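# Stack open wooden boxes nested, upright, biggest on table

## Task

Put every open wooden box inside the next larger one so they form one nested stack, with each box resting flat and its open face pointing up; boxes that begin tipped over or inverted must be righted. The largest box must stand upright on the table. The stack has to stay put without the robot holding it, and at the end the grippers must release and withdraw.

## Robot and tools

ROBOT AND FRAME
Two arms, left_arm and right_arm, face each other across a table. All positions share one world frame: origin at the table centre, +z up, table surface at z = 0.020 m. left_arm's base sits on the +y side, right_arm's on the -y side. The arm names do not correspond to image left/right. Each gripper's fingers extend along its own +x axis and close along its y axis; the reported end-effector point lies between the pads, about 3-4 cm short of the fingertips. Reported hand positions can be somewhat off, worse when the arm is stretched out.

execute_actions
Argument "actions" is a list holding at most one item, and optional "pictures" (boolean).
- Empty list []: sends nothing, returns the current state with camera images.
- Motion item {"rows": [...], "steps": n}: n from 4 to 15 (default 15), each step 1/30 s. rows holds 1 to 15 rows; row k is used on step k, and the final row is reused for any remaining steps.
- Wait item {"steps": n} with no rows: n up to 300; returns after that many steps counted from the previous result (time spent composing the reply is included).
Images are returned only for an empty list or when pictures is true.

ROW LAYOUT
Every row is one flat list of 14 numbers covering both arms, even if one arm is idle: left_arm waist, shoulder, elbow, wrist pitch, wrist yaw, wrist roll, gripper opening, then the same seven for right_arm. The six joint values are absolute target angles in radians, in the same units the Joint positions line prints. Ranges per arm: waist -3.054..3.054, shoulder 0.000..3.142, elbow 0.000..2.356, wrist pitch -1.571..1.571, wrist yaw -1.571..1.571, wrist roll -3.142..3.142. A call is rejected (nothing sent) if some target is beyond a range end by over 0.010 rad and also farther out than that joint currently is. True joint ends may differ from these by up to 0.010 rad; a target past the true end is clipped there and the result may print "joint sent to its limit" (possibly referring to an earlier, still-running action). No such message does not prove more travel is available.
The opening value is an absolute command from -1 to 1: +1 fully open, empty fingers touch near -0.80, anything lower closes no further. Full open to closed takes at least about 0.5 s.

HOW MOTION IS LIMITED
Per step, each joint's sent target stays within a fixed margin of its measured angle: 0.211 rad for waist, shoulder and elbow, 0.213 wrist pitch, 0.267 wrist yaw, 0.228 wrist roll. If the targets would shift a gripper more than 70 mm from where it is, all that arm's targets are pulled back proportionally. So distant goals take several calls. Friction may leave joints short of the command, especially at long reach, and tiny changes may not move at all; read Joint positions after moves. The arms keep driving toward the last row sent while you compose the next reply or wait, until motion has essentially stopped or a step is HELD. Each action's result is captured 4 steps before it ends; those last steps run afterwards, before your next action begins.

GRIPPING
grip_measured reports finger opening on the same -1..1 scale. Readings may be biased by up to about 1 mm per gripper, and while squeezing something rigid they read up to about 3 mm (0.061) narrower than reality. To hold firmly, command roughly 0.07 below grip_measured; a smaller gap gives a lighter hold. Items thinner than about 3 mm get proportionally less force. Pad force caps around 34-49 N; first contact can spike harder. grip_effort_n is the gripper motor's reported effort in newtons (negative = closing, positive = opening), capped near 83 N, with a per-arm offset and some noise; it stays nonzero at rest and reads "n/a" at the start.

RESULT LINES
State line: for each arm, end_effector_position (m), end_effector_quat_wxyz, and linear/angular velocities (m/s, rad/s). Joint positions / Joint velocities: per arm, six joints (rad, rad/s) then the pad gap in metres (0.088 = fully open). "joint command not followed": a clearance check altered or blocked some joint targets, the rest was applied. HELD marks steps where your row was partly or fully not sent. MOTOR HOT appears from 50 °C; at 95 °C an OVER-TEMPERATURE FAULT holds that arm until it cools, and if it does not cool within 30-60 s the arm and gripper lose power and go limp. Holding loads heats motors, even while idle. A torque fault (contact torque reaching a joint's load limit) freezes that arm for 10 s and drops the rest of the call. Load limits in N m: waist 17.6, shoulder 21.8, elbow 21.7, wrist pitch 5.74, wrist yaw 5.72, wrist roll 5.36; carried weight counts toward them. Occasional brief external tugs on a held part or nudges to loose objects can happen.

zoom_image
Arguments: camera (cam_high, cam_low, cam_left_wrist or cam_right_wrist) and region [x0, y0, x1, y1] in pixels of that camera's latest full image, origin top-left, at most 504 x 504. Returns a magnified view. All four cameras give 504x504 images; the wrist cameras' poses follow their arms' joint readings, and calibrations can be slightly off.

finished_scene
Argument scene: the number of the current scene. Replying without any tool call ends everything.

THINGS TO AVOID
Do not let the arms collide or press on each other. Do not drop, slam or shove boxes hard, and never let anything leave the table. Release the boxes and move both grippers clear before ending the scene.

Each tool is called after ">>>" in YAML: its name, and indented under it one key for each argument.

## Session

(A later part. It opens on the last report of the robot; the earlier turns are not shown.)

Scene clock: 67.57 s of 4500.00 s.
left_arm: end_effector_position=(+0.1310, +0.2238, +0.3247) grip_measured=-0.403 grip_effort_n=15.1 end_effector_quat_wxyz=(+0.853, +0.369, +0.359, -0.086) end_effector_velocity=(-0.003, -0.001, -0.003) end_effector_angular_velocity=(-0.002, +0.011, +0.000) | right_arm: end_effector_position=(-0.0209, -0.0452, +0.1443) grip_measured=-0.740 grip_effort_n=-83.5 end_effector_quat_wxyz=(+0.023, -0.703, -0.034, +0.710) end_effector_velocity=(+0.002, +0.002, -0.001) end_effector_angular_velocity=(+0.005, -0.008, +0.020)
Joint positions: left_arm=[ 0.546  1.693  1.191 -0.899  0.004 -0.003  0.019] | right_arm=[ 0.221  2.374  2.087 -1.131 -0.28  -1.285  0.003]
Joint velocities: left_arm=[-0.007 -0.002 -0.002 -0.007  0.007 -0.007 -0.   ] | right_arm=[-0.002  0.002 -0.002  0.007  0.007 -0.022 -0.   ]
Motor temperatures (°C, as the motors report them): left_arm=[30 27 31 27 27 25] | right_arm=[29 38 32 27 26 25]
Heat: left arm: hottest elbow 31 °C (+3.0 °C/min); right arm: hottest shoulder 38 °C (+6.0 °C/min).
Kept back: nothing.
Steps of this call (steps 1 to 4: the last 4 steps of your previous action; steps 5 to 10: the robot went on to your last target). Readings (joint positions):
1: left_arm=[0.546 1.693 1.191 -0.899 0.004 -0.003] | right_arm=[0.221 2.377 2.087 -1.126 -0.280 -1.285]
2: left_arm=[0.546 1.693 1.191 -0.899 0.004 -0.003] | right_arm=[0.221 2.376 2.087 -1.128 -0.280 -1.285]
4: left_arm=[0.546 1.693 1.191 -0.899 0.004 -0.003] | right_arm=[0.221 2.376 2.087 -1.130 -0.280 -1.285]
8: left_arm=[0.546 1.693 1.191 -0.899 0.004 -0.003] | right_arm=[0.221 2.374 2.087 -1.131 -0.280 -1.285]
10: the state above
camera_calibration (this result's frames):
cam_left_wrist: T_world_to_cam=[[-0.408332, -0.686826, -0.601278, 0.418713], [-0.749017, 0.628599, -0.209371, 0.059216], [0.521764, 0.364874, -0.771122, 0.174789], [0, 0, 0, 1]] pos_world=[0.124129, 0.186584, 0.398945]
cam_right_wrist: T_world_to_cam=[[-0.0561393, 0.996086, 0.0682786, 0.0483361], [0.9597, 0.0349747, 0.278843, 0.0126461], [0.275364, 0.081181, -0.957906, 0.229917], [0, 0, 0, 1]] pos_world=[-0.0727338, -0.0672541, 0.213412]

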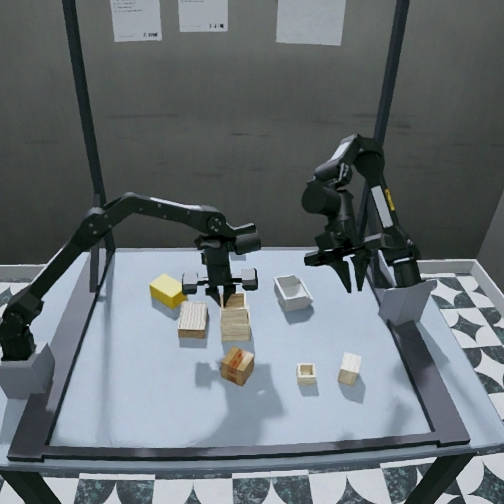

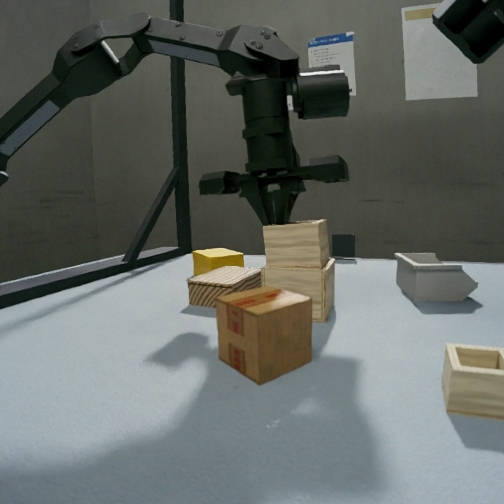

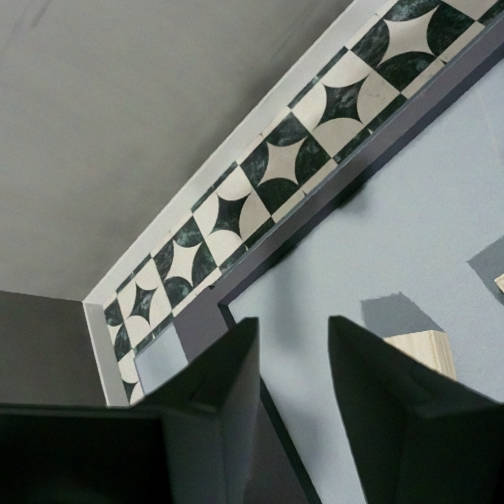

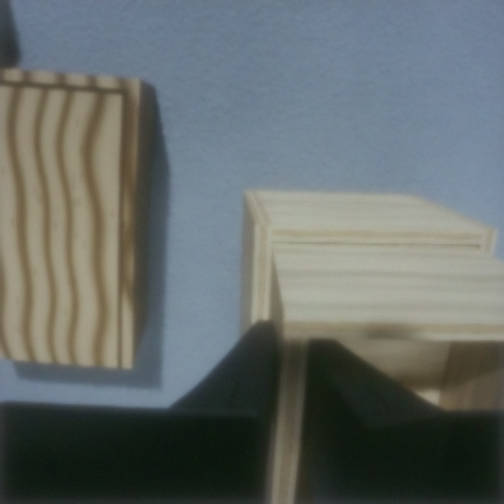

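>>> execute_actions:
  actions:
    - {"rows":[[0.55,1.7,1.2,-0.9,0.0,0,-0.4,0.223,2.395,2.087,-1.131,-0.28,-1.285,-0.9],[0.55,1.7,1.2,-0.9,0.0,0,-0.4,0.223,2.395,2.087,-1.131,-0.28,-1.285,-0.9],[0.55,1.7,1.2,-0.9,0.0,0,-0.4,0.223,2.395,2.087,-1.131,-0.28,-1.285,-0.9],[0.55,1.7,1.2,-0.9,0.0,0,-0.4,0.223,2.395,2.087,-1.131,-0.28,-1.285,-0.9],[0.55,1.7,1.2,-0.9,0.0,0,-0.4,0.225,2.41,2.095,-1.125,-0.28,-1.285,-0.9],[0.55,1.7,1.2,-0.9,0.0,0,-0.4,0.225,2.41,2.095,-1.125,-0.28,-1.285,-0.9],[0.55,1.7,1.2,-0.9,0.0,0,-0.4,0.225,2.41,2.095,-1.125,-0.28,-1.285,-0.9],[0.55,1.7,1.2,-0.9,0.0,0,-0.4,0.227,2.425,2.10,-1.12,-0.28,-1.285,-0.9]],"steps":15}

>>> execute_actions:
  actions:
    - {"steps":10}
  pictures: true

Scene clock: 68.17 s of 4500.00 s.
left_arm: end_effector_position=(+0.1310, +0.2238, +0.3247) grip_measured=-0.403 grip_effort_n=15.1 end_effector_quat_wxyz=(+0.853, +0.369, +0.359, -0.086) end_effector_velocity=(-0.000, +0.002, -0.002) end_effector_angular_velocity=(+0.005, +0.003, +0.014) | right_arm: end_effector_position=(-0.0188, -0.0445, +0.1344) grip_measured=-0.740 grip_effort_n=-83.5 end_effector_quat_wxyz=(+0.020, -0.705, -0.029, +0.709) end_effector_velocity=(+0.015, -0.009, -0.064) end_effector_angular_velocity=(-0.138, -0.032, -0.022)
Joint positions: left_arm=[ 0.546  1.693  1.191 -0.899  0.004 -0.003  0.019] | right_arm=[ 0.223  2.397  2.088 -1.124 -0.28  -1.285  0.003]
Joint velocities: left_arm=[-0.002  0.002 -0.002 -0.007 -0.007 -0.007 -0.   ] | right_arm=[ 0.012  0.139  0.002 -0.007 -0.007 -0.007 -0.   ]
Motor temperatures (°C, as the motors report them): left_arm=[30 27 31 27 27 25] | right_arm=[29 38 32 27 26 25]
Heat: left arm: hottest elbow 31 °C (+3.0 °C/min); right arm: hottest shoulder 38 °C (+6.1 °C/min).
Steps of this call (steps 1 to 7: the robot went on to your last target; steps 8 to 18: the first 11 steps of this action). Readings (joint positions):
8: left_arm=[0.546 1.693 1.191 -0.899 0.004 -0.003] | right_arm=[0.221 2.374 2.087 -1.131 -0.280 -1.285]
9: left_arm=[0.546 1.693 1.191 -0.899 0.004 -0.003] | right_arm=[0.221 2.374 2.087 -1.131 -0.280 -1.285]
11: left_arm=[0.546 1.693 1.191 -0.899 0.004 -0.003] | right_arm=[0.221 2.374 2.087 -1.131 -0.280 -1.285]
15: left_arm=[0.546 1.693 1.191 -0.899 0.004 -0.003] | right_arm=[0.222 2.382 2.087 -1.128 -0.280 -1.285]
18: the state above

Scene clock: 68.50 s of 4500.00 s.
left_arm: end_effector_position=(+0.1310, +0.2238, +0.3247) grip_measured=-0.403 grip_effort_n=15.1 end_effector_quat_wxyz=(+0.853, +0.369, +0.359, -0.086) end_effector_velocity=(-0.002, +0.000, -0.002) end_effector_angular_velocity=(-0.005, +0.010, +0.004) | right_arm: end_effector_position=(-0.0177, -0.0451, +0.1284) grip_measured=-0.740 grip_effort_n=-83.5 end_effector_quat_wxyz=(+0.016, -0.706, -0.024, +0.708) end_effector_velocity=(-0.001, -0.003, -0.002) end_effector_angular_velocity=(-0.017, +0.018, -0.012)
Joint positions: left_arm=[ 0.546  1.693  1.191 -0.899  0.004 -0.003  0.019] | right_arm=[ 0.225  2.409  2.088 -1.122 -0.28  -1.285  0.003]
Joint velocities: left_arm=[-0.002 -0.002 -0.002 -0.007  0.007 -0.007  0.   ] | right_arm=[-0.002  0.002 -0.002 -0.007 -0.022  0.007 -0.   ]
Motor temperatures (°C, as the motors report them): left_arm=[30 27 31 27 27 25] | right_arm=[29 38 32 27 26 25]
Heat: left arm: hottest elbow 31 °C (+3.0 °C/min); right arm: hottest shoulder 38 °C (+6.1 °C/min).
Kept back: nothing.
Steps of this call (steps 1 to 4: the last 4 steps of your previous action; steps 5 to 10: the robot went on to your last target). Readings (joint positions):
1: left_arm=[0.546 1.693 1.191 -0.899 0.004 -0.003] | right_arm=[0.223 2.401 2.088 -1.124 -0.280 -1.285]
2: left_arm=[0.546 1.693 1.191 -0.899 0.004 -0.003] | right_arm=[0.224 2.404 2.088 -1.124 -0.280 -1.285]
4: left_arm=[0.546 1.693 1.191 -0.899 0.004 -0.003] | right_arm=[0.224 2.408 2.088 -1.123 -0.280 -1.285]
8: left_arm=[0.546 1.693 1.191 -0.899 0.004 -0.003] | right_arm=[0.225 2.409 2.088 -1.122 -0.280 -1.285]
10: the state above
camera_calibration (this result's frames):
cam_left_wrist: T_world_to_cam=[[-0.408332, -0.686826, -0.601278, 0.418713], [-0.749017, 0.628599, -0.209371, 0.059216], [0.521764, 0.364874, -0.771122, 0.174789], [0, 0, 0, 1]] pos_world=[0.124129, 0.186584, 0.398945]
cam_right_wrist: T_world_to_cam=[[-0.0525265, 0.997658, 0.0438035, 0.0527822], [0.957962, 0.0379507, 0.284374, 0.0134722], [0.282045, 0.0568992, -0.957712, 0.212858], [0, 0, 0, 1]] pos_world=[-0.0701689, -0.0652813, 0.197713]

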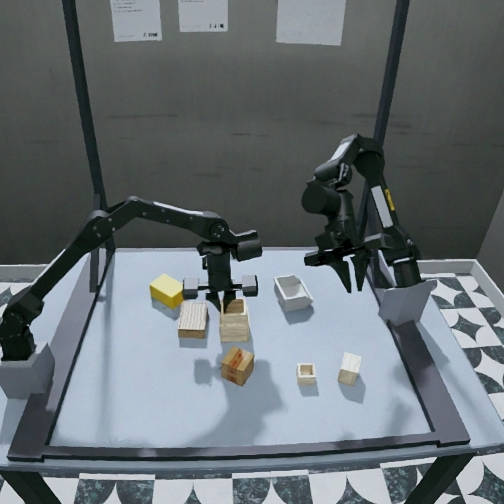

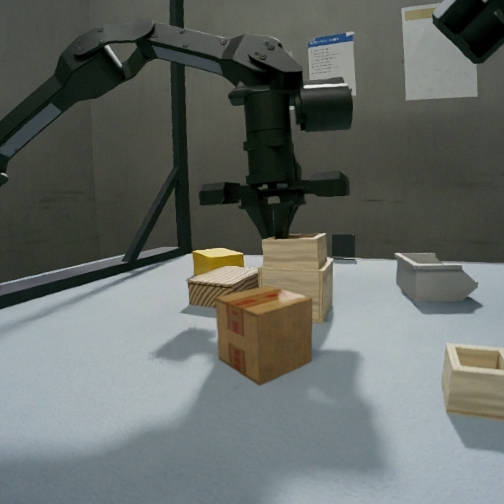

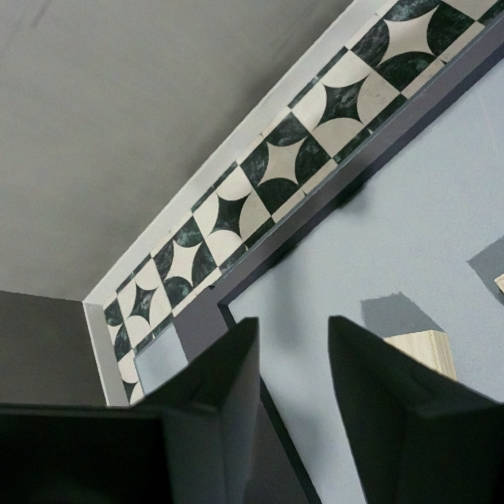

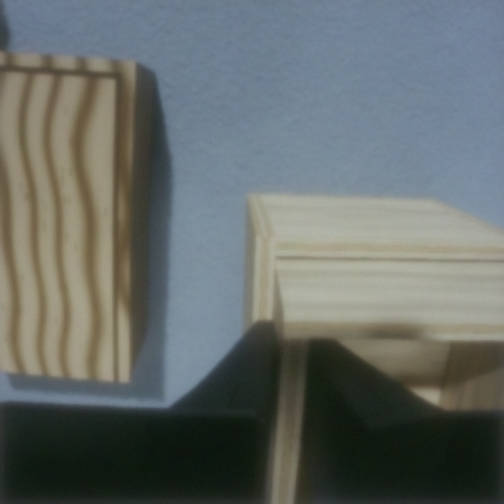

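In and level. Release and lift.

>>> execute_actions:
  actions:
    - {"rows":[[0.55,1.7,1.2,-0.9,0.0,0,-0.4,0.225,2.409,2.088,-1.122,-0.28,-1.285,-0.6]],"steps":12}

>>> execute_actions:
  actions:
    - {"rows":[[0.55,1.7,1.2,-0.9,0.0,0,-0.4,0.22,2.37,2.1,-1.14,-0.28,-1.285,-0.6],[0.55,1.7,1.2,-0.9,0.0,0,-0.4,0.21,2.33,2.1,-1.16,-0.28,-1.285,-0.6],[0.55,1.7,1.2,-0.9,0.0,0,-0.4,0.2,2.27,2.05,-1.18,-0.28,-1.285,-0.6]],"steps":15}
  pictures: true

Scene clock: 69.00 s of 4500.00 s.
left_arm: end_effector_position=(+0.1310, +0.2238, +0.3247) grip_measured=-0.403 grip_effort_n=15.1 end_effector_quat_wxyz=(+0.853, +0.369, +0.359, -0.086) end_effector_velocity=(-0.001, +0.003, -0.002) end_effector_angular_velocity=(+0.016, +0.005, +0.004) | right_arm: end_effector_position=(-0.0177, -0.0451, +0.1284) grip_measured=-0.641 grip_effort_n=19.8 end_effector_quat_wxyz=(+0.016, -0.706, -0.024, +0.708) end_effector_velocity=(-0.001, -0.001, -0.003) end_effector_angular_velocity=(-0.005, +0.007, -0.005)
Joint positions: left_arm=[ 0.546  1.693  1.191 -0.899  0.004 -0.003  0.019] | right_arm=[ 0.225  2.409  2.088 -1.122 -0.28  -1.285  0.008]
Joint velocities: left_arm=[-0.002 -0.002 -0.007 -0.007 -0.007  0.007 -0.   ] | right_arm=[ 0.002  0.002 -0.007  0.007 -0.007  0.007  0.013]
Motor temperatures (°C, as the motors report them): left_arm=[30 27 31 27 27 25] | right_arm=[29 38 32 27 26 25]
Heat: left arm: hottest elbow 31 °C (+3.0 °C/min); right arm: hottest shoulder 38 °C (+6.0 °C/min).
Steps of this call (steps 1 to 7: the robot went on to your last target; steps 8 to 15: the first 8 steps of this action). Readings (joint positions):
8: left_arm=[0.546 1.693 1.191 -0.899 0.004 -0.003] | right_arm=[0.225 2.409 2.088 -1.122 -0.280 -1.285]
9: left_arm=[0.546 1.693 1.191 -0.899 0.004 -0.003] | right_arm=[0.225 2.409 2.088 -1.122 -0.280 -1.285]
11: left_arm=[0.546 1.693 1.191 -0.899 0.004 -0.003] | right_arm=[0.225 2.409 2.088 -1.122 -0.280 -1.285]
15: the state above

Scene clock: 69.50 s of 4500.00 s.
left_arm: end_effector_position=(+0.1310, +0.2238, +0.3247) grip_measured=-0.403 grip_effort_n=15.1 end_effector_quat_wxyz=(+0.853, +0.369, +0.359, -0.086) end_effector_velocity=(+0.001, -0.000, +0.001) end_effector_angular_velocity=(-0.003, -0.011, +0.002) | right_arm: end_effector_position=(-0.0209, -0.0522, +0.1870) grip_measured=-0.604 grip_effort_n=19.8 end_effector_quat_wxyz=(+0.043, -0.699, -0.048, +0.713) end_effector_velocity=(-0.008, -0.010, +0.059) end_effector_angular_velocity=(+0.070, +0.038, +0.011)
Joint positions: left_arm=[ 0.546  1.693  1.191 -0.899  0.004 -0.003  0.019] | right_arm=[ 0.2    2.273  2.07  -1.172 -0.28  -1.285  0.009]
Joint velocities: left_arm=[-0.002 -0.002 -0.002  0.007 -0.007 -0.007 -0.   ] | right_arm=[-0.022 -0.134 -0.007 -0.051 -0.022 -0.007 -0.   ]
Motor temperatures (°C, as the motors report them): left_arm=[30 27 31 27 27 25] | right_arm=[29 38 32 27 26 25]
Heat: left arm: hottest elbow 31 °C (+3.0 °C/min); right arm: hottest shoulder 38 °C (+6.1 °C/min).
Steps of this call (steps 1 to 4: the last 4 steps of your previous action; steps 5 to 15: the first 11 steps of this action). Readings (joint positions):
5: left_arm=[0.546 1.693 1.191 -0.899 0.004 -0.003] | right_arm=[0.225 2.408 2.088 -1.122 -0.280 -1.285]
6: left_arm=[0.546 1.693 1.191 -0.899 0.004 -0.003] | right_arm=[0.224 2.403 2.088 -1.126 -0.280 -1.285]
8: left_arm=[0.546 1.693 1.191 -0.899 0.004 -0.003] | right_arm=[0.221 2.378 2.078 -1.149 -0.280 -1.285]
12: left_arm=[0.546 1.693 1.191 -0.899 0.004 -0.003] | right_arm=[0.205 2.305 2.070 -1.165 -0.280 -1.285]
15: the state above
camera_calibration (this result's frames):
cam_left_wrist: T_world_to_cam=[[-0.408332, -0.686826, -0.601278, 0.418713], [-0.749017, 0.628599, -0.209371, 0.059216], [0.521764, 0.364874, -0.771122, 0.174789], [0, 0, 0, 1]] pos_world=[0.124129, 0.186584, 0.398945]
cam_right_wrist: T_world_to_cam=[[-0.0468986, 0.992277, 0.114836, 0.0436238], [0.962957, 0.0143502, 0.269272, 0.00176222], [0.265544, 0.123211, -0.956193, 0.273095], [0, 0, 0, 1]] pos_world=[-0.0721697, -0.0769604, 0.255647]

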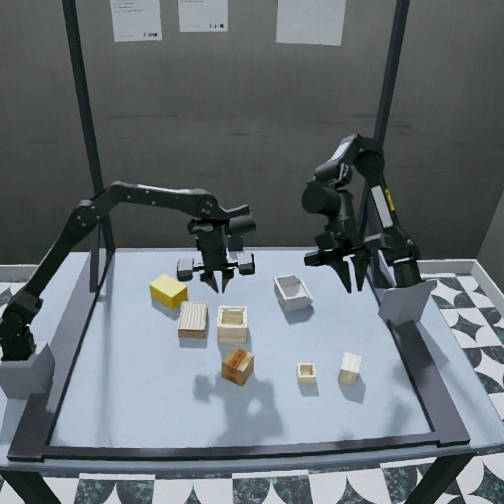

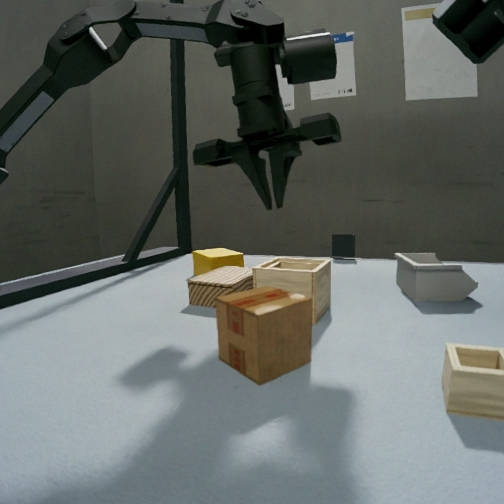

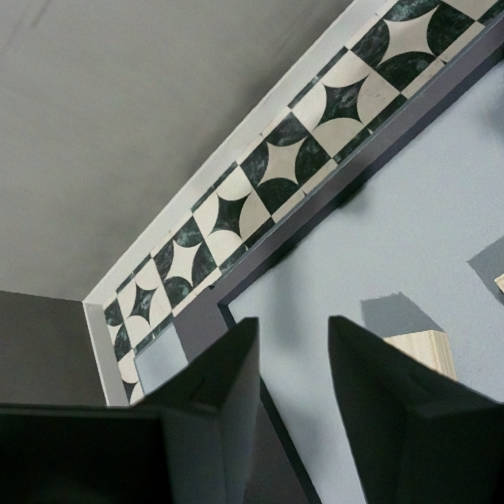

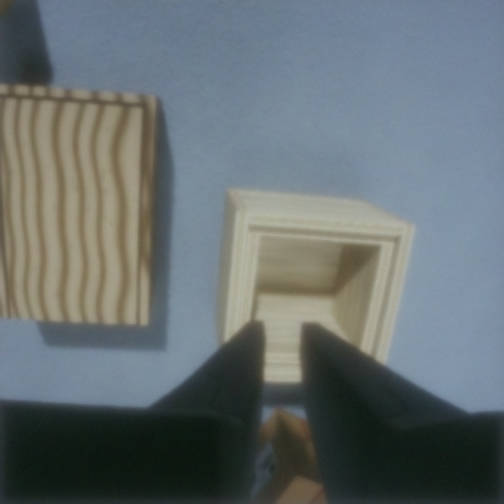

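>>> execute_actions:
  actions:
    - {"rows":[[0.55,1.7,1.2,-0.9,0.0,0,-0.4,0.1,1.5,1.0,-0.8,-0.2,-1.285,-0.6]],"steps":15}

>>> zoom_image:
  camera: "cam_high"
  region: [280, 330, 400, 410]

Scene clock: 70.00 s of 4500.00 s.
left_arm: end_effector_position=(+0.1310, +0.2238, +0.3247) grip_measured=-0.403 grip_effort_n=15.1 end_effector_quat_wxyz=(+0.853, +0.369, +0.359, -0.086) end_effector_velocity=(-0.002, +0.000, -0.002) end_effector_angular_velocity=(+0.006, +0.012, -0.006) | right_arm: end_effector_position=(+0.0201, -0.0734, +0.2734) grip_measured=-0.603 grip_effort_n=19.3 end_effector_quat_wxyz=(+0.175, -0.682, -0.163, +0.691) end_effector_velocity=(-0.035, -0.290, +0.158) end_effector_angular_velocity=(+0.307, +0.049, +0.165)
Joint positions: left_arm=[ 0.546  1.693  1.191 -0.899  0.004 -0.003  0.019] | right_arm=[ 0.094  1.835  1.615 -0.831 -0.207 -1.285  0.009]
Joint velocities: left_arm=[-0.002 -0.002 -0.002 -0.007  0.007  0.007 -0.   ] | right_arm=[ 0.056 -1.37  -1.238  0.212 -0.007 -0.007 -0.   ]
Motor temperatures (°C, as the motors report them): left_arm=[30 27 31 27 27 25] | right_arm=[29 39 32 27 26 25]
Heat: left arm: hottest elbow 31 °C (+3.0 °C/min); right arm: hottest shoulder 39 °C (+7.0 °C/min).
Steps of this call (steps 1 to 4: the last 4 steps of your previous action; steps 5 to 15: the first 11 steps of this action). Readings (joint positions):
5: left_arm=[0.546 1.693 1.191 -0.899 0.004 -0.003] | right_arm=[0.198 2.256 2.046 -1.153 -0.277 -1.285]
6: left_arm=[0.546 1.693 1.191 -0.899 0.004 -0.003] | right_arm=[0.190 2.225 1.995 -1.099 -0.261 -1.285]
8: left_arm=[0.546 1.693 1.191 -0.899 0.004 -0.003] | right_arm=[0.158 2.152 1.902 -1.015 -0.235 -1.285]
12: left_arm=[0.546 1.693 1.191 -0.899 0.004 -0.003] | right_arm=[0.098 1.975 1.738 -0.871 -0.210 -1.285]
15: the state above

Region (280, 330, 400, 410) of cam_high's 504x504 image, scaled by 4.200, with more detail than that image has.

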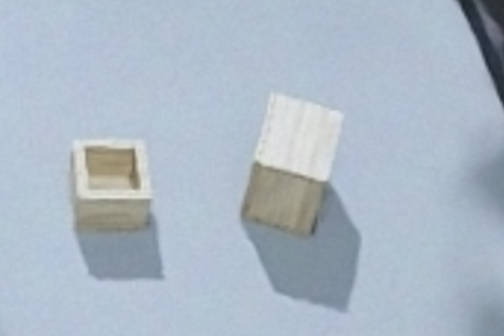

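>>> execute_actions:
  actions:
    - {"rows":[[0.57,2.23,1.165,-0.946,0.596,-1.2,-0.3,0.1,1.3,0.8,-0.6,0,-1.285,-0.6]],"steps":15}

>>> execute_actions:
  actions:
    - {"steps":30}
  pictures: true

Scene clock: 70.67 s of 4500.00 s.
left_arm: end_effector_position=(+0.1425, +0.2310, +0.1872) grip_measured=-0.309 grip_effort_n=15.6 end_effector_quat_wxyz=(+0.752, +0.027, +0.659, -0.012) end_effector_velocity=(+0.023, +0.084, -0.245) end_effector_angular_velocity=(-0.228, +0.969, +1.918) | right_arm: end_effector_position=(+0.0851, -0.2137, +0.2215) grip_measured=-0.603 grip_effort_n=18.8 end_effector_quat_wxyz=(+0.196, -0.743, -0.154, +0.621) end_effector_velocity=(+0.079, -0.109, -0.148) end_effector_angular_velocity=(-0.400, -0.164, -0.171)
Joint positions: left_arm=[ 0.564  2.127  1.171 -0.94   0.519 -0.516  0.024] | right_arm=[ 0.1    1.317  0.852 -0.619 -0.014 -1.285  0.009]
Joint velocities: left_arm=[-0.002  0.926 -0.051 -0.007  0.52  -1.429  0.002] | right_arm=[ 0.002 -0.002 -0.476  0.022  0.11  -0.007 -0.   ]
Motor temperatures (°C, as the motors report them): left_arm=[30 27 31 27 27 25] | right_arm=[29 39 32 27 26 25]
Heat: left arm: hottest elbow 31 °C (+3.0 °C/min); right arm: hottest shoulder 39 °C (+7.0 °C/min).
Steps of this call (steps 1 to 4: the last 4 steps of your previous action; steps 5 to 9: the robot went on to your last target; steps 10 to 20: the first 11 steps of this action). Readings (joint positions):
10: left_arm=[0.548 1.708 1.191 -0.905 0.027 -0.027] | right_arm=[0.100 1.502 1.211 -0.784 -0.187 -1.285]
11: left_arm=[0.553 1.734 1.195 -0.911 0.091 -0.078] | right_arm=[0.102 1.478 1.156 -0.739 -0.136 -1.285]
13: left_arm=[0.559 1.815 1.195 -0.920 0.204 -0.175] | right_arm=[0.100 1.413 1.066 -0.681 -0.077 -1.285]
17: left_arm=[0.564 2.007 1.173 -0.939 0.427 -0.370] | right_arm=[0.100 1.320 0.922 -0.627 -0.029 -1.285]
20: the state above

Scene clock: 71.67 s of 4500.00 s.
left_arm: end_effector_position=(+0.1415, +0.2383, +0.1629) grip_measured=-0.303 grip_effort_n=15.6 end_effector_quat_wxyz=(-0.672, +0.239, -0.660, -0.234) end_effector_velocity=(-0.001, +0.003, -0.000) end_effector_angular_velocity=(+0.023, -0.005, +0.025) | right_arm: end_effector_position=(+0.0898, -0.2192, +0.2147) grip_measured=-0.603 grip_effort_n=19.3 end_effector_quat_wxyz=(+0.195, -0.748, -0.151, +0.616) end_effector_velocity=(-0.001, -0.001, +0.002) end_effector_angular_velocity=(-0.003, -0.003, +0.020)
Joint positions: left_arm=[ 0.566  2.22   1.164 -0.945  0.592 -1.196  0.024] | right_arm=[ 0.1    1.307  0.815 -0.602 -0.004 -1.285  0.009]
Joint velocities: left_arm=[-0.002 -0.002 -0.002 -0.007 -0.022 -0.022 -0.   ] | right_arm=[-0.002 -0.007  0.002 -0.007 -0.007 -0.022 -0.   ]
Motor temperatures (°C, as the motors report them): left_arm=[30 27 31 27 27 25] | right_arm=[29 38 32 27 26 25]
Heat: left arm: hottest elbow 31 °C (+3.0 °C/min); right arm: hottest shoulder 38 °C (+6.0 °C/min).
Kept back: nothing.
Steps of this call (steps 1 to 4: the last 4 steps of your previous action; steps 5 to 30: the robot went on to your last target). Readings (joint positions):
1: left_arm=[0.564 2.155 1.169 -0.942 0.535 -0.564] | right_arm=[0.100 1.317 0.839 -0.617 -0.012 -1.285]
2: left_arm=[0.564 2.176 1.167 -0.944 0.548 -0.614] | right_arm=[0.100 1.317 0.831 -0.612 -0.010 -1.285]
4: left_arm=[0.564 2.199 1.164 -0.945 0.566 -0.711] | right_arm=[0.100 1.314 0.825 -0.606 -0.008 -1.285]
8: left_arm=[0.565 2.210 1.164 -0.945 0.584 -0.906] | right_arm=[0.100 1.307 0.820 -0.603 -0.005 -1.285]
30: the state above
camera_calibration (this result's frames):
cam_left_wrist: T_world_to_cam=[[0.606048, -0.795254, -0.0166599, 0.122749], [-0.7513, -0.57918, 0.316383, 0.226539], [-0.261254, -0.179227, -0.948485, 0.308644], [0, 0, 0, 1]] pos_world=[0.176442, 0.284141, 0.223116]
cam_right_wrist: T_world_to_cam=[[-0.0220606, 0.888133, 0.459056, 0.112444], [0.884627, -0.196581, 0.422837, -0.182009], [0.465777, 0.415421, -0.78133, 0.299249], [0, 0, 0, 1]] pos_world=[0.0241071, -0.259959, 0.259154]

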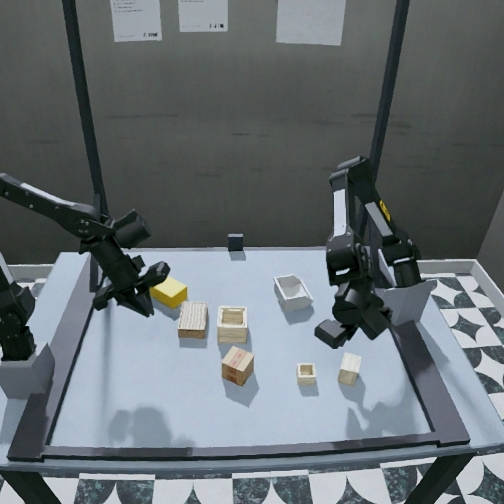

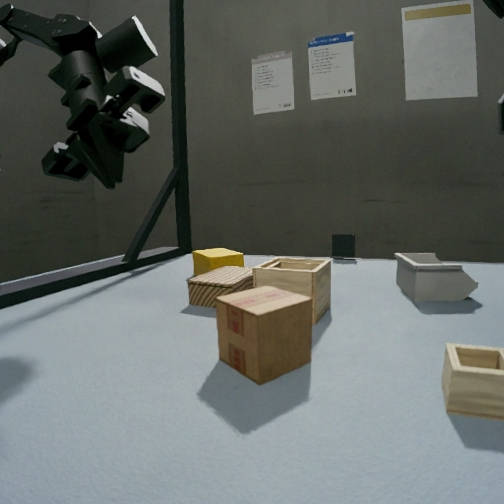

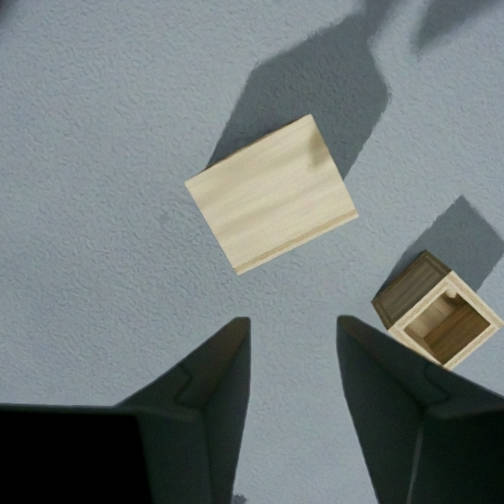

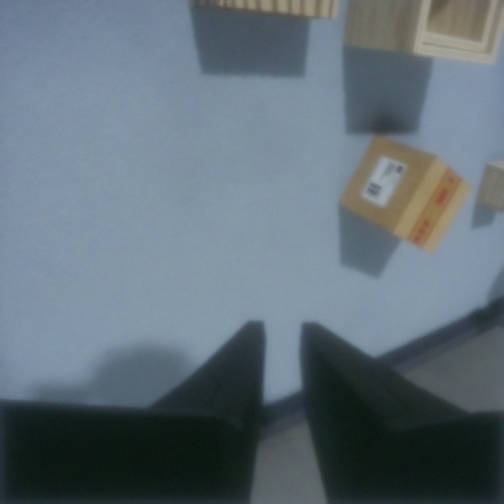

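>>> execute_actions:
  actions:
    - {"rows":[[0.515,2.35,1.03,-0.668,0.619,-1.6,0.9,0.1,1.3,0.8,-0.6,0,-1.285,-0.6]],"steps":15}

>>> execute_actions:
  actions:
    - {"steps":15}
  pictures: true

Scene clock: 73.37 s of 4500.00 s.
left_arm: end_effector_position=(+0.1541, +0.2560, +0.1065) grip_measured=+0.801 grip_effort_n=8.6 end_effector_quat_wxyz=(-0.623, +0.343, -0.617, -0.336) end_effector_velocity=(-0.050, +0.049, -0.084) end_effector_angular_velocity=(+0.186, +0.182, +0.305) | right_arm: end_effector_position=(+0.0898, -0.2193, +0.2145) grip_measured=-0.603 grip_effort_n=19.3 end_effector_quat_wxyz=(+0.195, -0.748, -0.151, +0.616) end_effector_velocity=(-0.003, -0.003, -0.002) end_effector_angular_velocity=(-0.015, +0.015, +0.016)
Joint positions: left_arm=[ 0.522  2.333  1.045 -0.69   0.617 -1.563  0.078] | right_arm=[ 0.1    1.307  0.815 -0.602 -0.004 -1.285  0.009]
Joint velocities: left_arm=[-0.144  0.115 -0.183  0.081 -0.007 -0.286  0.054] | right_arm=[ 0.002 -0.002 -0.002 -0.007 -0.022 -0.007 -0.   ]
Motor temperatures (°C, as the motors report them): left_arm=[30 27 31 27 26 25] | right_arm=[29 38 32 27 26 25]
Heat: left arm: hottest elbow 31 °C (+3.0 °C/min); right arm: hottest shoulder 38 °C (+5.1 °C/min).
Steps of this call (steps 1 to 15: the robot went on to your last target; steps 16 to 40: nothing new was sent; steps 41 to 51: the first 11 steps of this action). Readings (joint positions):
41: left_arm=[0.564 2.229 1.153 -0.925 0.596 -1.225] | right_arm=[0.100 1.307 0.815 -0.602 -0.004 -1.285]
42: left_arm=[0.559 2.240 1.133 -0.868 0.603 -1.277] | right_arm=[0.100 1.307 0.815 -0.602 -0.004 -1.285]
44: left_arm=[0.540 2.283 1.097 -0.785 0.607 -1.373] | right_arm=[0.100 1.307 0.815 -0.602 -0.004 -1.285]
48: left_arm=[0.537 2.321 1.059 -0.705 0.617 -1.520] | right_arm=[0.100 1.307 0.815 -0.602 -0.004 -1.285]
51: the state above

Scene clock: 73.87 s of 4500.00 s.
left_arm: end_effector_position=(+0.1537, +0.2576, +0.1015) grip_measured=+0.896 grip_effort_n=15.6 end_effector_quat_wxyz=(-0.619, +0.350, -0.612, -0.346) end_effector_velocity=(-0.003, +0.003, -0.001) end_effector_angular_velocity=(+0.017, +0.012, +0.018) | right_arm: end_effector_position=(+0.0898, -0.2193, +0.2145) grip_measured=-0.603 grip_effort_n=18.8 end_effector_quat_wxyz=(+0.195, -0.748, -0.151, +0.616) end_effector_velocity=(+0.000, -0.002, -0.001) end_effector_angular_velocity=(-0.010, +0.002, +0.005)
Joint positions: left_arm=[ 0.514  2.341  1.035 -0.67   0.617 -1.596  0.083] | right_arm=[ 0.1    1.307  0.815 -0.602 -0.004 -1.285  0.009]
Joint velocities: left_arm=[-0.002  0.002  0.002 -0.022 -0.007 -0.007  0.   ] | right_arm=[-0.002 -0.002 -0.002 -0.007 -0.007 -0.007 -0.   ]
Motor temperatures (°C, as the motors report them): left_arm=[30 27 31 27 26 25] | right_arm=[29 38 32 27 26 25]
Heat: left arm: hottest elbow 31 °C (+3.0 °C/min); right arm: hottest shoulder 38 °C (+5.0 °C/min).
Kept back: nothing.
Steps of this call (steps 1 to 4: the last 4 steps of your previous action; steps 5 to 15: the robot went on to your last target). Readings (joint positions):
1: left_arm=[0.518 2.337 1.040 -0.686 0.617 -1.571] | right_arm=[0.100 1.307 0.815 -0.602 -0.004 -1.285]
2: left_arm=[0.515 2.339 1.037 -0.682 0.617 -1.577] | right_arm=[0.100 1.307 0.815 -0.602 -0.004 -1.285]
4: left_arm=[0.514 2.341 1.035 -0.676 0.617 -1.585] | right_arm=[0.100 1.307 0.815 -0.602 -0.004 -1.285]
8: left_arm=[0.514 2.341 1.035 -0.672 0.617 -1.593] | right_arm=[0.100 1.307 0.815 -0.602 -0.004 -1.285]
15: the state above
camera_calibration (this result's frames):
cam_left_wrist: T_world_to_cam=[[0.840538, -0.541416, -0.0190776, 0.0284647], [-0.506925, -0.798438, 0.324845, 0.284407], [-0.191108, -0.263374, -0.945575, 0.267682], [0, 0, 0, 1]] pos_world=[0.171403, 0.312992, 0.161268]
cam_right_wrist: T_world_to_cam=[[-0.0219858, 0.888301, 0.458735, 0.112685], [0.884582, -0.196528, 0.422956, -0.182032], [0.465867, 0.415087, -0.781454, 0.299113], [0, 0, 0, 1]] pos_world=[0.0241528, -0.260031, 0.259043]

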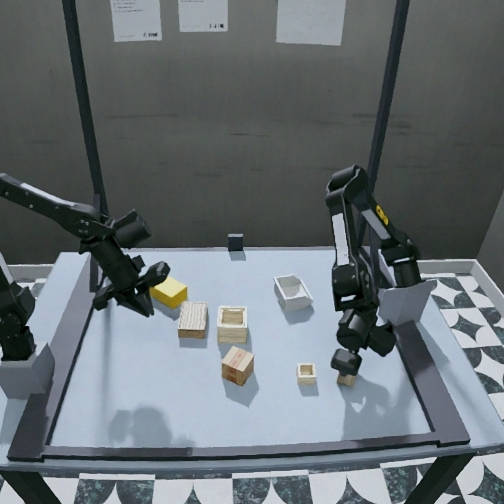

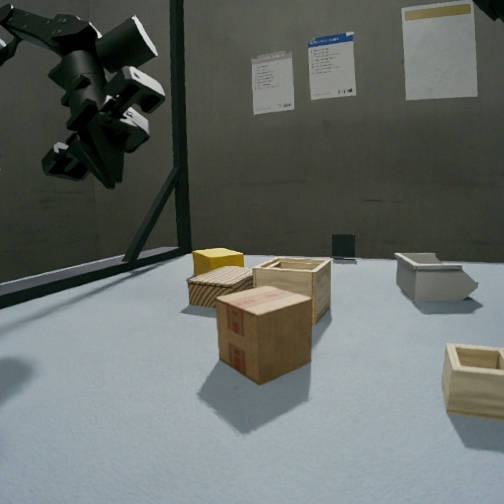

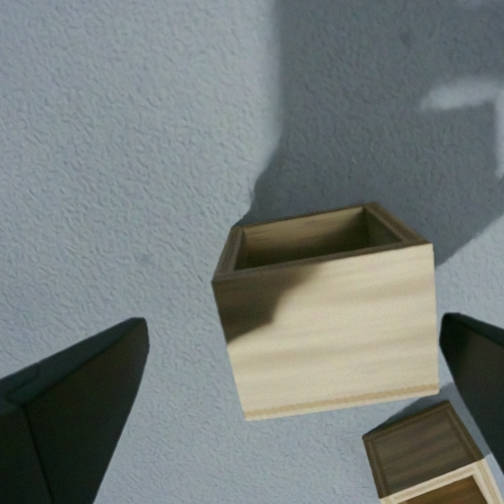

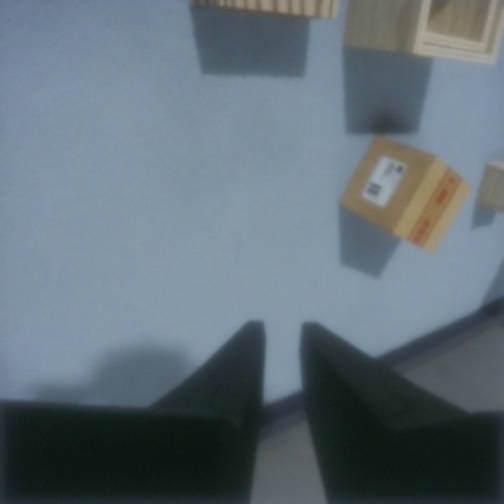

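>>> execute_actions:
  actions:
    - {"rows":[[0.51,2.34,1.06,-0.69,0.62,-1.77,0.9,0.1,1.3,0.8,-0.6,0,-1.285,-0.6],[0.51,2.34,1.06,-0.69,0.62,-1.77,0.9,0.1,1.3,0.8,-0.6,0,-1.285,-0.6],[0.51,2.34,1.06,-0.69,0.62,-1.77,0.9,0.1,1.3,0.8,-0.6,0,-1.285,-0.6],[0.51,2.34,1.06,-0.69,0.62,-1.77,0.9,0.1,1.3,0.8,-0.6,0,-1.285,-0.6],[0.51,2.34,1.06,-0.69,0.62,-1.77,0.9,0.1,1.3,0.8,-0.6,0,-1.285,-0.6],[0.48,2.375,1.045,-0.63,0.63,-1.76,0.9,0.1,1.3,0.8,-0.6,0,-1.285,-0.6],[0.48,2.375,1.045,-0.63,0.63,-1.76,0.9,0.1,1.3,0.8,-0.6,0,-1.285,-0.6],[0.48,2.375,1.045,-0.63,0.63,-1.76,0.9,0.1,1.3,0.8,-0.6,0,-1.285,-0.6],[0.48,2.375,1.045,-0.63,0.63,-1.76,0.9,0.1,1.3,0.8,-0.6,0,-1.285,-0.6],[0.455,2.405,1.03,-0.57,0.64,-1.75,0.9,0.1,1.3,0.8,-0.6,0,-1.285,-0.6]],"steps":15}
  pictures: true

Scene clock: 74.83 s of 4500.00 s.
left_arm: end_effector_position=(+0.1568, +0.2504, +0.0913) grip_measured=+0.897 grip_effort_n=15.6 end_effector_quat_wxyz=(-0.600, +0.385, -0.591, -0.377) end_effector_velocity=(+0.035, -0.040, -0.097) end_effector_angular_velocity=(-0.056, -0.094, -0.335) | right_arm: end_effector_position=(+0.0898, -0.2193, +0.2145) grip_measured=-0.603 grip_effort_n=19.8 end_effector_quat_wxyz=(+0.195, -0.748, -0.151, +0.616) end_effector_velocity=(+0.002, -0.003, -0.000) end_effector_angular_velocity=(-0.017, +0.001, -0.003)
Joint positions: left_arm=[ 0.482  2.365  1.043 -0.624  0.628 -1.746  0.083] | right_arm=[ 0.1    1.307  0.815 -0.602 -0.004 -1.285  0.009]
Joint velocities: left_arm=[-0.227  0.222 -0.022  0.535  0.081 -0.007 -0.   ] | right_arm=[-0.007 -0.002  0.002 -0.022 -0.007 -0.007 -0.   ]
Motor temperatures (°C, as the motors report them): left_arm=[30 27 31 27 26 25] | right_arm=[28 38 32 28 26 25]
Heat: left arm: hottest elbow 31 °C (+3.0 °C/min); right arm: hottest shoulder 38 °C (+5.0 °C/min).
Steps of this call (steps 1 to 15: the robot went on to your last target; steps 16 to 18: nothing new was sent; steps 19 to 29: the first 11 steps of this action). Readings (joint positions):
19: left_arm=[0.514 2.341 1.036 -0.670 0.617 -1.615] | right_arm=[0.100 1.307 0.815 -0.602 -0.004 -1.285]
20: left_arm=[0.514 2.341 1.038 -0.674 0.617 -1.654] | right_arm=[0.100 1.307 0.815 -0.602 -0.004 -1.285]
22: left_arm=[0.513 2.341 1.042 -0.681 0.617 -1.702] | right_arm=[0.100 1.307 0.815 -0.602 -0.004 -1.285]
26: left_arm=[0.501 2.348 1.046 -0.657 0.621 -1.740] | right_arm=[0.100 1.307 0.815 -0.602 -0.004 -1.285]
29: the state above
camera_calibration (this result's frames):
cam_left_wrist: T_world_to_cam=[[0.894182, -0.447549, -0.0117191, -0.0107463], [-0.419861, -0.847374, 0.325077, 0.282119], [-0.155418, -0.285757, -0.945615, 0.256708], [0, 0, 0, 1]] pos_world=[0.167957, 0.307607, 0.150911]
cam_right_wrist: T_world_to_cam=[[-0.0219858, 0.888301, 0.458735, 0.112685], [0.884582, -0.196528, 0.422956, -0.182032], [0.465867, 0.415087, -0.781454, 0.299113], [0, 0, 0, 1]] pos_world=[0.0241528, -0.260031, 0.259043]

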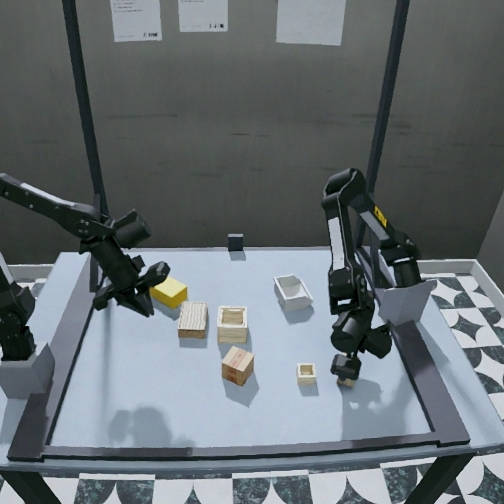

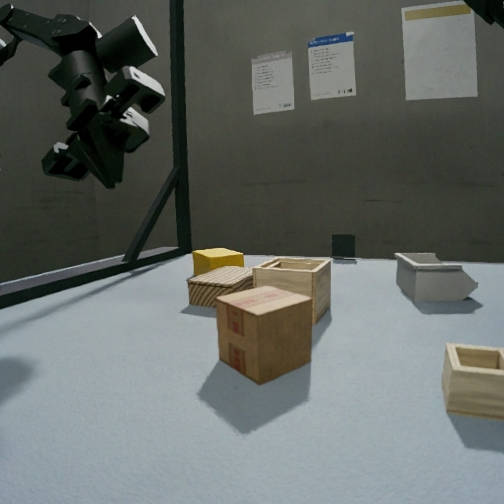

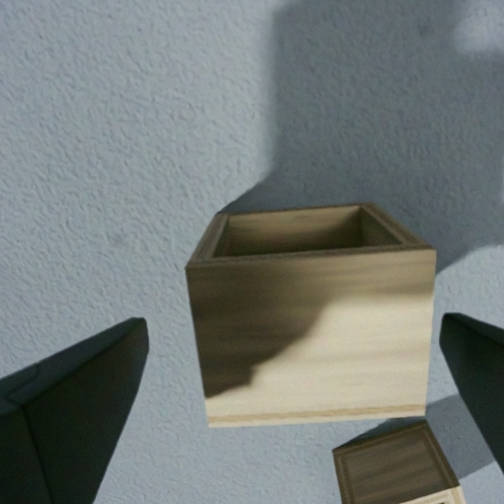

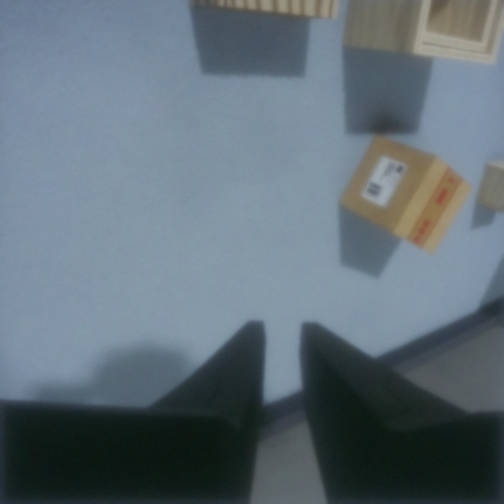

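>>> execute_actions:
  actions:
    - {"rows":[[0.455,2.40,1.06,-0.57,0.64,-1.75,0.9,0.1,1.3,0.8,-0.6,0,-1.285,-0.6],[0.455,2.40,1.06,-0.57,0.64,-1.75,0.9,0.1,1.3,0.8,-0.6,0,-1.285,-0.6],[0.455,2.40,1.06,-0.57,0.64,-1.75,0.9,0.1,1.3,0.8,-0.6,0,-1.285,-0.6],[0.455,2.40,1.06,-0.57,0.64,-1.75,0.9,0.1,1.3,0.8,-0.6,0,-1.285,-0.6],[0.43,2.43,1.04,-0.51,0.65,-1.745,0.9,0.1,1.3,0.8,-0.6,0,-1.285,-0.6],[0.43,2.43,1.04,-0.51,0.65,-1.745,0.9,0.1,1.3,0.8,-0.6,0,-1.285,-0.6],[0.43,2.43,1.04,-0.51,0.65,-1.745,0.9,0.1,1.3,0.8,-0.6,0,-1.285,-0.6],[0.43,2.43,1.04,-0.51,0.65,-1.745,0.9,0.1,1.3,0.8,-0.6,0,-1.285,-0.6],[0.405,2.46,1.02,-0.465,0.657,-1.74,0.9,0.1,1.3,0.8,-0.6,0,-1.285,-0.6]],"steps":15}

>>> execute_actions:
  actions:
    - {"steps":12}
  pictures: true

Scene clock: 75.57 s of 4500.00 s.
left_arm: end_effector_position=(+0.1630, +0.2433, +0.0649) grip_measured=+0.897 grip_effort_n=15.6 end_effector_quat_wxyz=(-0.617, +0.366, -0.604, -0.348) end_effector_velocity=(-0.013, +0.021, -0.098) end_effector_angular_velocity=(+0.136, +0.074, -0.132) | right_arm: end_effector_position=(+0.0898, -0.2193, +0.2145) grip_measured=-0.603 grip_effort_n=19.8 end_effector_quat_wxyz=(+0.195, -0.748, -0.151, +0.616) end_effector_velocity=(+0.002, -0.005, -0.002) end_effector_angular_velocity=(-0.022, -0.000, -0.004)
Joint positions: left_arm=[ 0.424  2.428  1.037 -0.497  0.648 -1.746  0.083] | right_arm=[ 0.1    1.307  0.815 -0.602 -0.004 -1.285  0.009]
Joint velocities: left_arm=[-0.198  0.217 -0.061  0.242  0.007  0.007 -0.   ] | right_arm=[-0.007 -0.002 -0.002 -0.022 -0.007 -0.007  0.   ]
Motor temperatures (°C, as the motors report them): left_arm=[30 27 31 27 26 25] | right_arm=[28 38 32 28 26 25]
Heat: left arm: hottest elbow 31 °C (+3.0 °C/min); right arm: hottest shoulder 38 °C (+5.0 °C/min).
Steps of this call (steps 1 to 4: the last 4 steps of your previous action; steps 5 to 11: the robot went on to your last target; steps 12 to 22: the first 11 steps of this action). Readings (joint positions):
12: left_arm=[0.456 2.394 1.036 -0.574 0.636 -1.747] | right_arm=[0.100 1.307 0.815 -0.602 -0.004 -1.285]
13: left_arm=[0.456 2.394 1.038 -0.574 0.636 -1.747] | right_arm=[0.100 1.307 0.815 -0.602 -0.004 -1.285]
15: left_arm=[0.456 2.394 1.042 -0.573 0.636 -1.747] | right_arm=[0.100 1.307 0.815 -0.602 -0.004 -1.285]
19: left_arm=[0.442 2.407 1.044 -0.533 0.642 -1.747] | right_arm=[0.100 1.307 0.815 -0.602 -0.004 -1.285]
22: the state above

Scene clock: 75.97 s of 4500.00 s.
left_arm: end_effector_position=(+0.1630, +0.2441, +0.0596) grip_measured=+0.897 grip_effort_n=14.7 end_effector_quat_wxyz=(-0.618, +0.362, -0.607, -0.344) end_effector_velocity=(-0.004, +0.001, -0.002) end_effector_angular_velocity=(+0.005, +0.014, +0.009) | right_arm: end_effector_position=(+0.0898, -0.2193, +0.2145) grip_measured=-0.603 grip_effort_n=19.3 end_effector_quat_wxyz=(+0.195, -0.748, -0.151, +0.616) end_effector_velocity=(-0.000, -0.002, +0.000) end_effector_angular_velocity=(-0.002, +0.009, -0.006)
Joint positions: left_arm=[ 0.416  2.44   1.03  -0.473  0.654 -1.743  0.083] | right_arm=[ 0.1    1.307  0.815 -0.602 -0.004 -1.285  0.009]
Joint velocities: left_arm=[-0.007  0.002 -0.002 -0.007  0.007 -0.007 -0.   ] | right_arm=[-0.002 -0.007 -0.002 -0.007 -0.007  0.007 -0.   ]
Motor temperatures (°C, as the motors report them): left_arm=[30 27 31 27 26 25] | right_arm=[28 38 32 28 26 25]
Heat: left arm: hottest elbow 31 °C (+3.0 °C/min); right arm: hottest shoulder 38 °C (+5.0 °C/min).
Kept back: nothing.
Steps of this call (steps 1 to 4: the last 4 steps of your previous action; steps 5 to 12: the robot went on to your last target). Readings (joint positions):
1: left_arm=[0.418 2.435 1.035 -0.490 0.649 -1.745] | right_arm=[0.100 1.307 0.815 -0.602 -0.004 -1.285]
2: left_arm=[0.414 2.440 1.032 -0.487 0.651 -1.745] | right_arm=[0.100 1.307 0.815 -0.602 -0.004 -1.285]
4: left_arm=[0.415 2.440 1.031 -0.477 0.653 -1.744] | right_arm=[0.100 1.307 0.815 -0.602 -0.004 -1.285]
8: left_arm=[0.416 2.440 1.030 -0.474 0.653 -1.743] | right_arm=[0.100 1.307 0.815 -0.602 -0.004 -1.285]
12: the state above
camera_calibration (this result's frames):
cam_left_wrist: T_world_to_cam=[[0.849739, -0.527203, 0.000931335, 0.00637864], [-0.498229, -0.80246, 0.328367, 0.291269], [-0.172368, -0.27949, -0.94455, 0.22703], [0, 0, 0, 1]] pos_world=[0.178831, 0.300547, 0.118792]
cam_right_wrist: T_world_to_cam=[[-0.0219858, 0.888301, 0.458735, 0.112685], [0.884582, -0.196528, 0.422956, -0.182032], [0.465867, 0.415087, -0.781454, 0.299113], [0, 0, 0, 1]] pos_world=[0.0241528, -0.260031, 0.259043]

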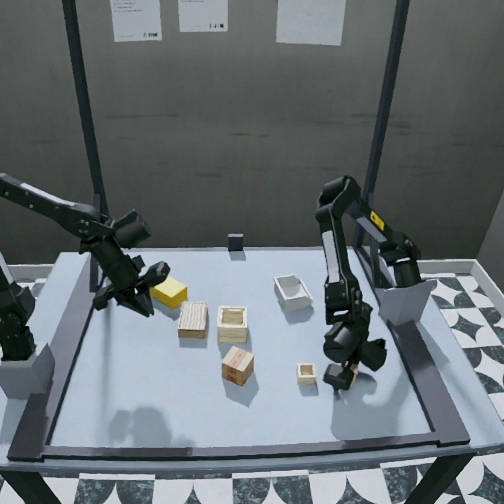

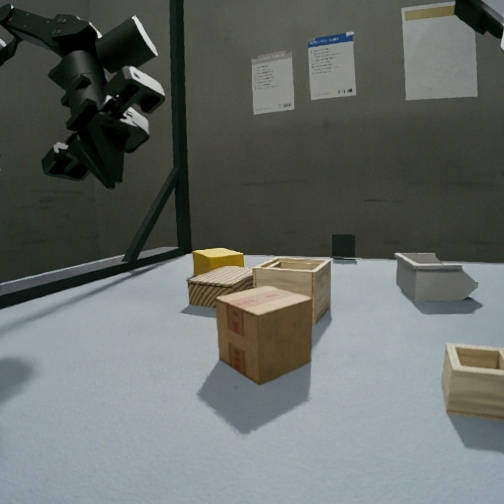

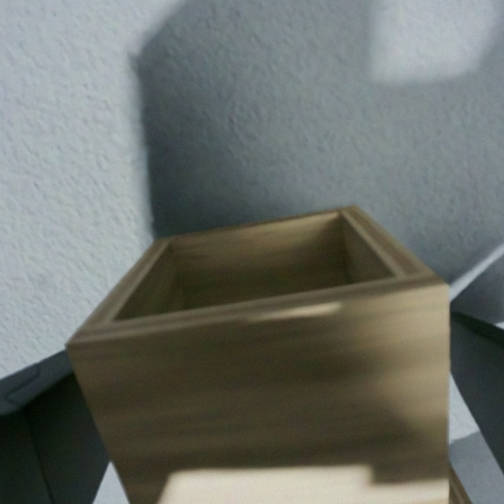

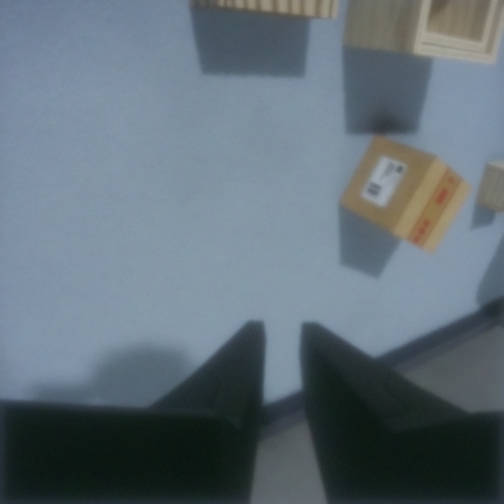

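>>> execute_actions:
  actions:
    - {"rows":[[0.416,2.44,1.03,-0.473,0.654,-1.70,0.1,0.1,1.3,0.8,-0.6,0,-1.285,-0.6]],"steps":15}

>>> execute_actions:
  actions:
    - {"steps":8}

Scene clock: 76.40 s of 4500.00 s.
left_arm: end_effector_position=(+0.1604, +0.2457, +0.0597) grip_measured=+0.280 grip_effort_n=-83.5 end_effector_quat_wxyz=(-0.618, +0.353, -0.616, -0.339) end_effector_velocity=(-0.002, +0.000, +0.001) end_effector_angular_velocity=(-0.004, +0.008, -0.001) | right_arm: end_effector_position=(+0.0898, -0.2193, +0.2145) grip_measured=-0.603 grip_effort_n=19.8 end_effector_quat_wxyz=(+0.195, -0.748, -0.151, +0.616) end_effector_velocity=(+0.002, -0.006, -0.004) end_effector_angular_velocity=(-0.026, -0.014, -0.002)
Joint positions: left_arm=[ 0.419  2.44   1.027 -0.485  0.662 -1.707  0.053] | right_arm=[ 0.1    1.307  0.815 -0.602 -0.004 -1.285  0.009]
Joint velocities: left_arm=[ 0.002 -0.002 -0.002 -0.007  0.007  0.007 -0.   ] | right_arm=[ 0.002 -0.002 -0.007 -0.022  0.007 -0.007  0.   ]
Motor temperatures (°C, as the motors report them): left_arm=[30 27 31 27 26 25] | right_arm=[28 38 32 28 26 25]
Heat: left arm: hottest elbow 31 °C (+3.0 °C/min); right arm: hottest shoulder 38 °C (+5.1 °C/min).
Steps of this call (steps 1 to 2: the robot went on to your last target; steps 3 to 13: the first 11 steps of this action). Readings (joint positions):
3: left_arm=[0.416 2.440 1.029 -0.473 0.655 -1.738] | right_arm=[0.100 1.307 0.815 -0.602 -0.004 -1.285]
4: left_arm=[0.416 2.440 1.029 -0.480 0.659 -1.730] | right_arm=[0.100 1.307 0.815 -0.602 -0.004 -1.285]
6: left_arm=[0.417 2.440 1.027 -0.485 0.662 -1.719] | right_arm=[0.100 1.307 0.815 -0.602 -0.004 -1.285]
10: left_arm=[0.419 2.440 1.027 -0.485 0.662 -1.710] | right_arm=[0.100 1.307 0.815 -0.602 -0.004 -1.285]
13: the state above

Scene clock: 76.67 s of 4500.00 s.
left_arm: end_effector_position=(+0.1603, +0.2457, +0.0597) grip_measured=+0.280 grip_effort_n=-83.5 end_effector_quat_wxyz=(-0.618, +0.352, -0.616, -0.339) end_effector_velocity=(-0.000, +0.001, -0.002) end_effector_angular_velocity=(+0.009, -0.004, +0.001) | right_arm: end_effector_position=(+0.0898, -0.2193, +0.2145) grip_measured=-0.603 grip_effort_n=18.4 end_effector_quat_wxyz=(+0.195, -0.748, -0.151, +0.616) end_effector_velocity=(+0.002, -0.002, -0.000) end_effector_angular_velocity=(-0.003, -0.004, -0.014)
Joint positions: left_arm=[ 0.419  2.44   1.027 -0.485  0.662 -1.705  0.053] | right_arm=[ 0.1    1.307  0.815 -0.602 -0.004 -1.285  0.009]
Joint velocities: left_arm=[-0.007  0.002 -0.002  0.007 -0.007 -0.007 -0.   ] | right_arm=[-0.002 -0.002 -0.002 -0.007  0.007  0.007 -0.   ]
Motor temperatures (°C, as the motors report them): left_arm=[30 27 31 27 26 25] | right_arm=[28 38 32 28 26 25]
Heat: left arm: hottest elbow 31 °C (+3.0 °C/min); right arm: hottest shoulder 38 °C (+5.0 °C/min).
Kept back: nothing.
Steps of this call (steps 1 to 4: the last 4 steps of your previous action; steps 5 to 8: the robot went on to your last target). Readings (joint positions):
1: left_arm=[0.419 2.440 1.027 -0.485 0.662 -1.707] | right_arm=[0.100 1.307 0.815 -0.602 -0.004 -1.285]
2: left_arm=[0.419 2.440 1.027 -0.485 0.662 -1.706] | right_arm=[0.100 1.307 0.815 -0.602 -0.004 -1.285]
4: left_arm=[0.419 2.440 1.027 -0.485 0.662 -1.706] | right_arm=[0.100 1.307 0.815 -0.602 -0.004 -1.285]
8: the state above


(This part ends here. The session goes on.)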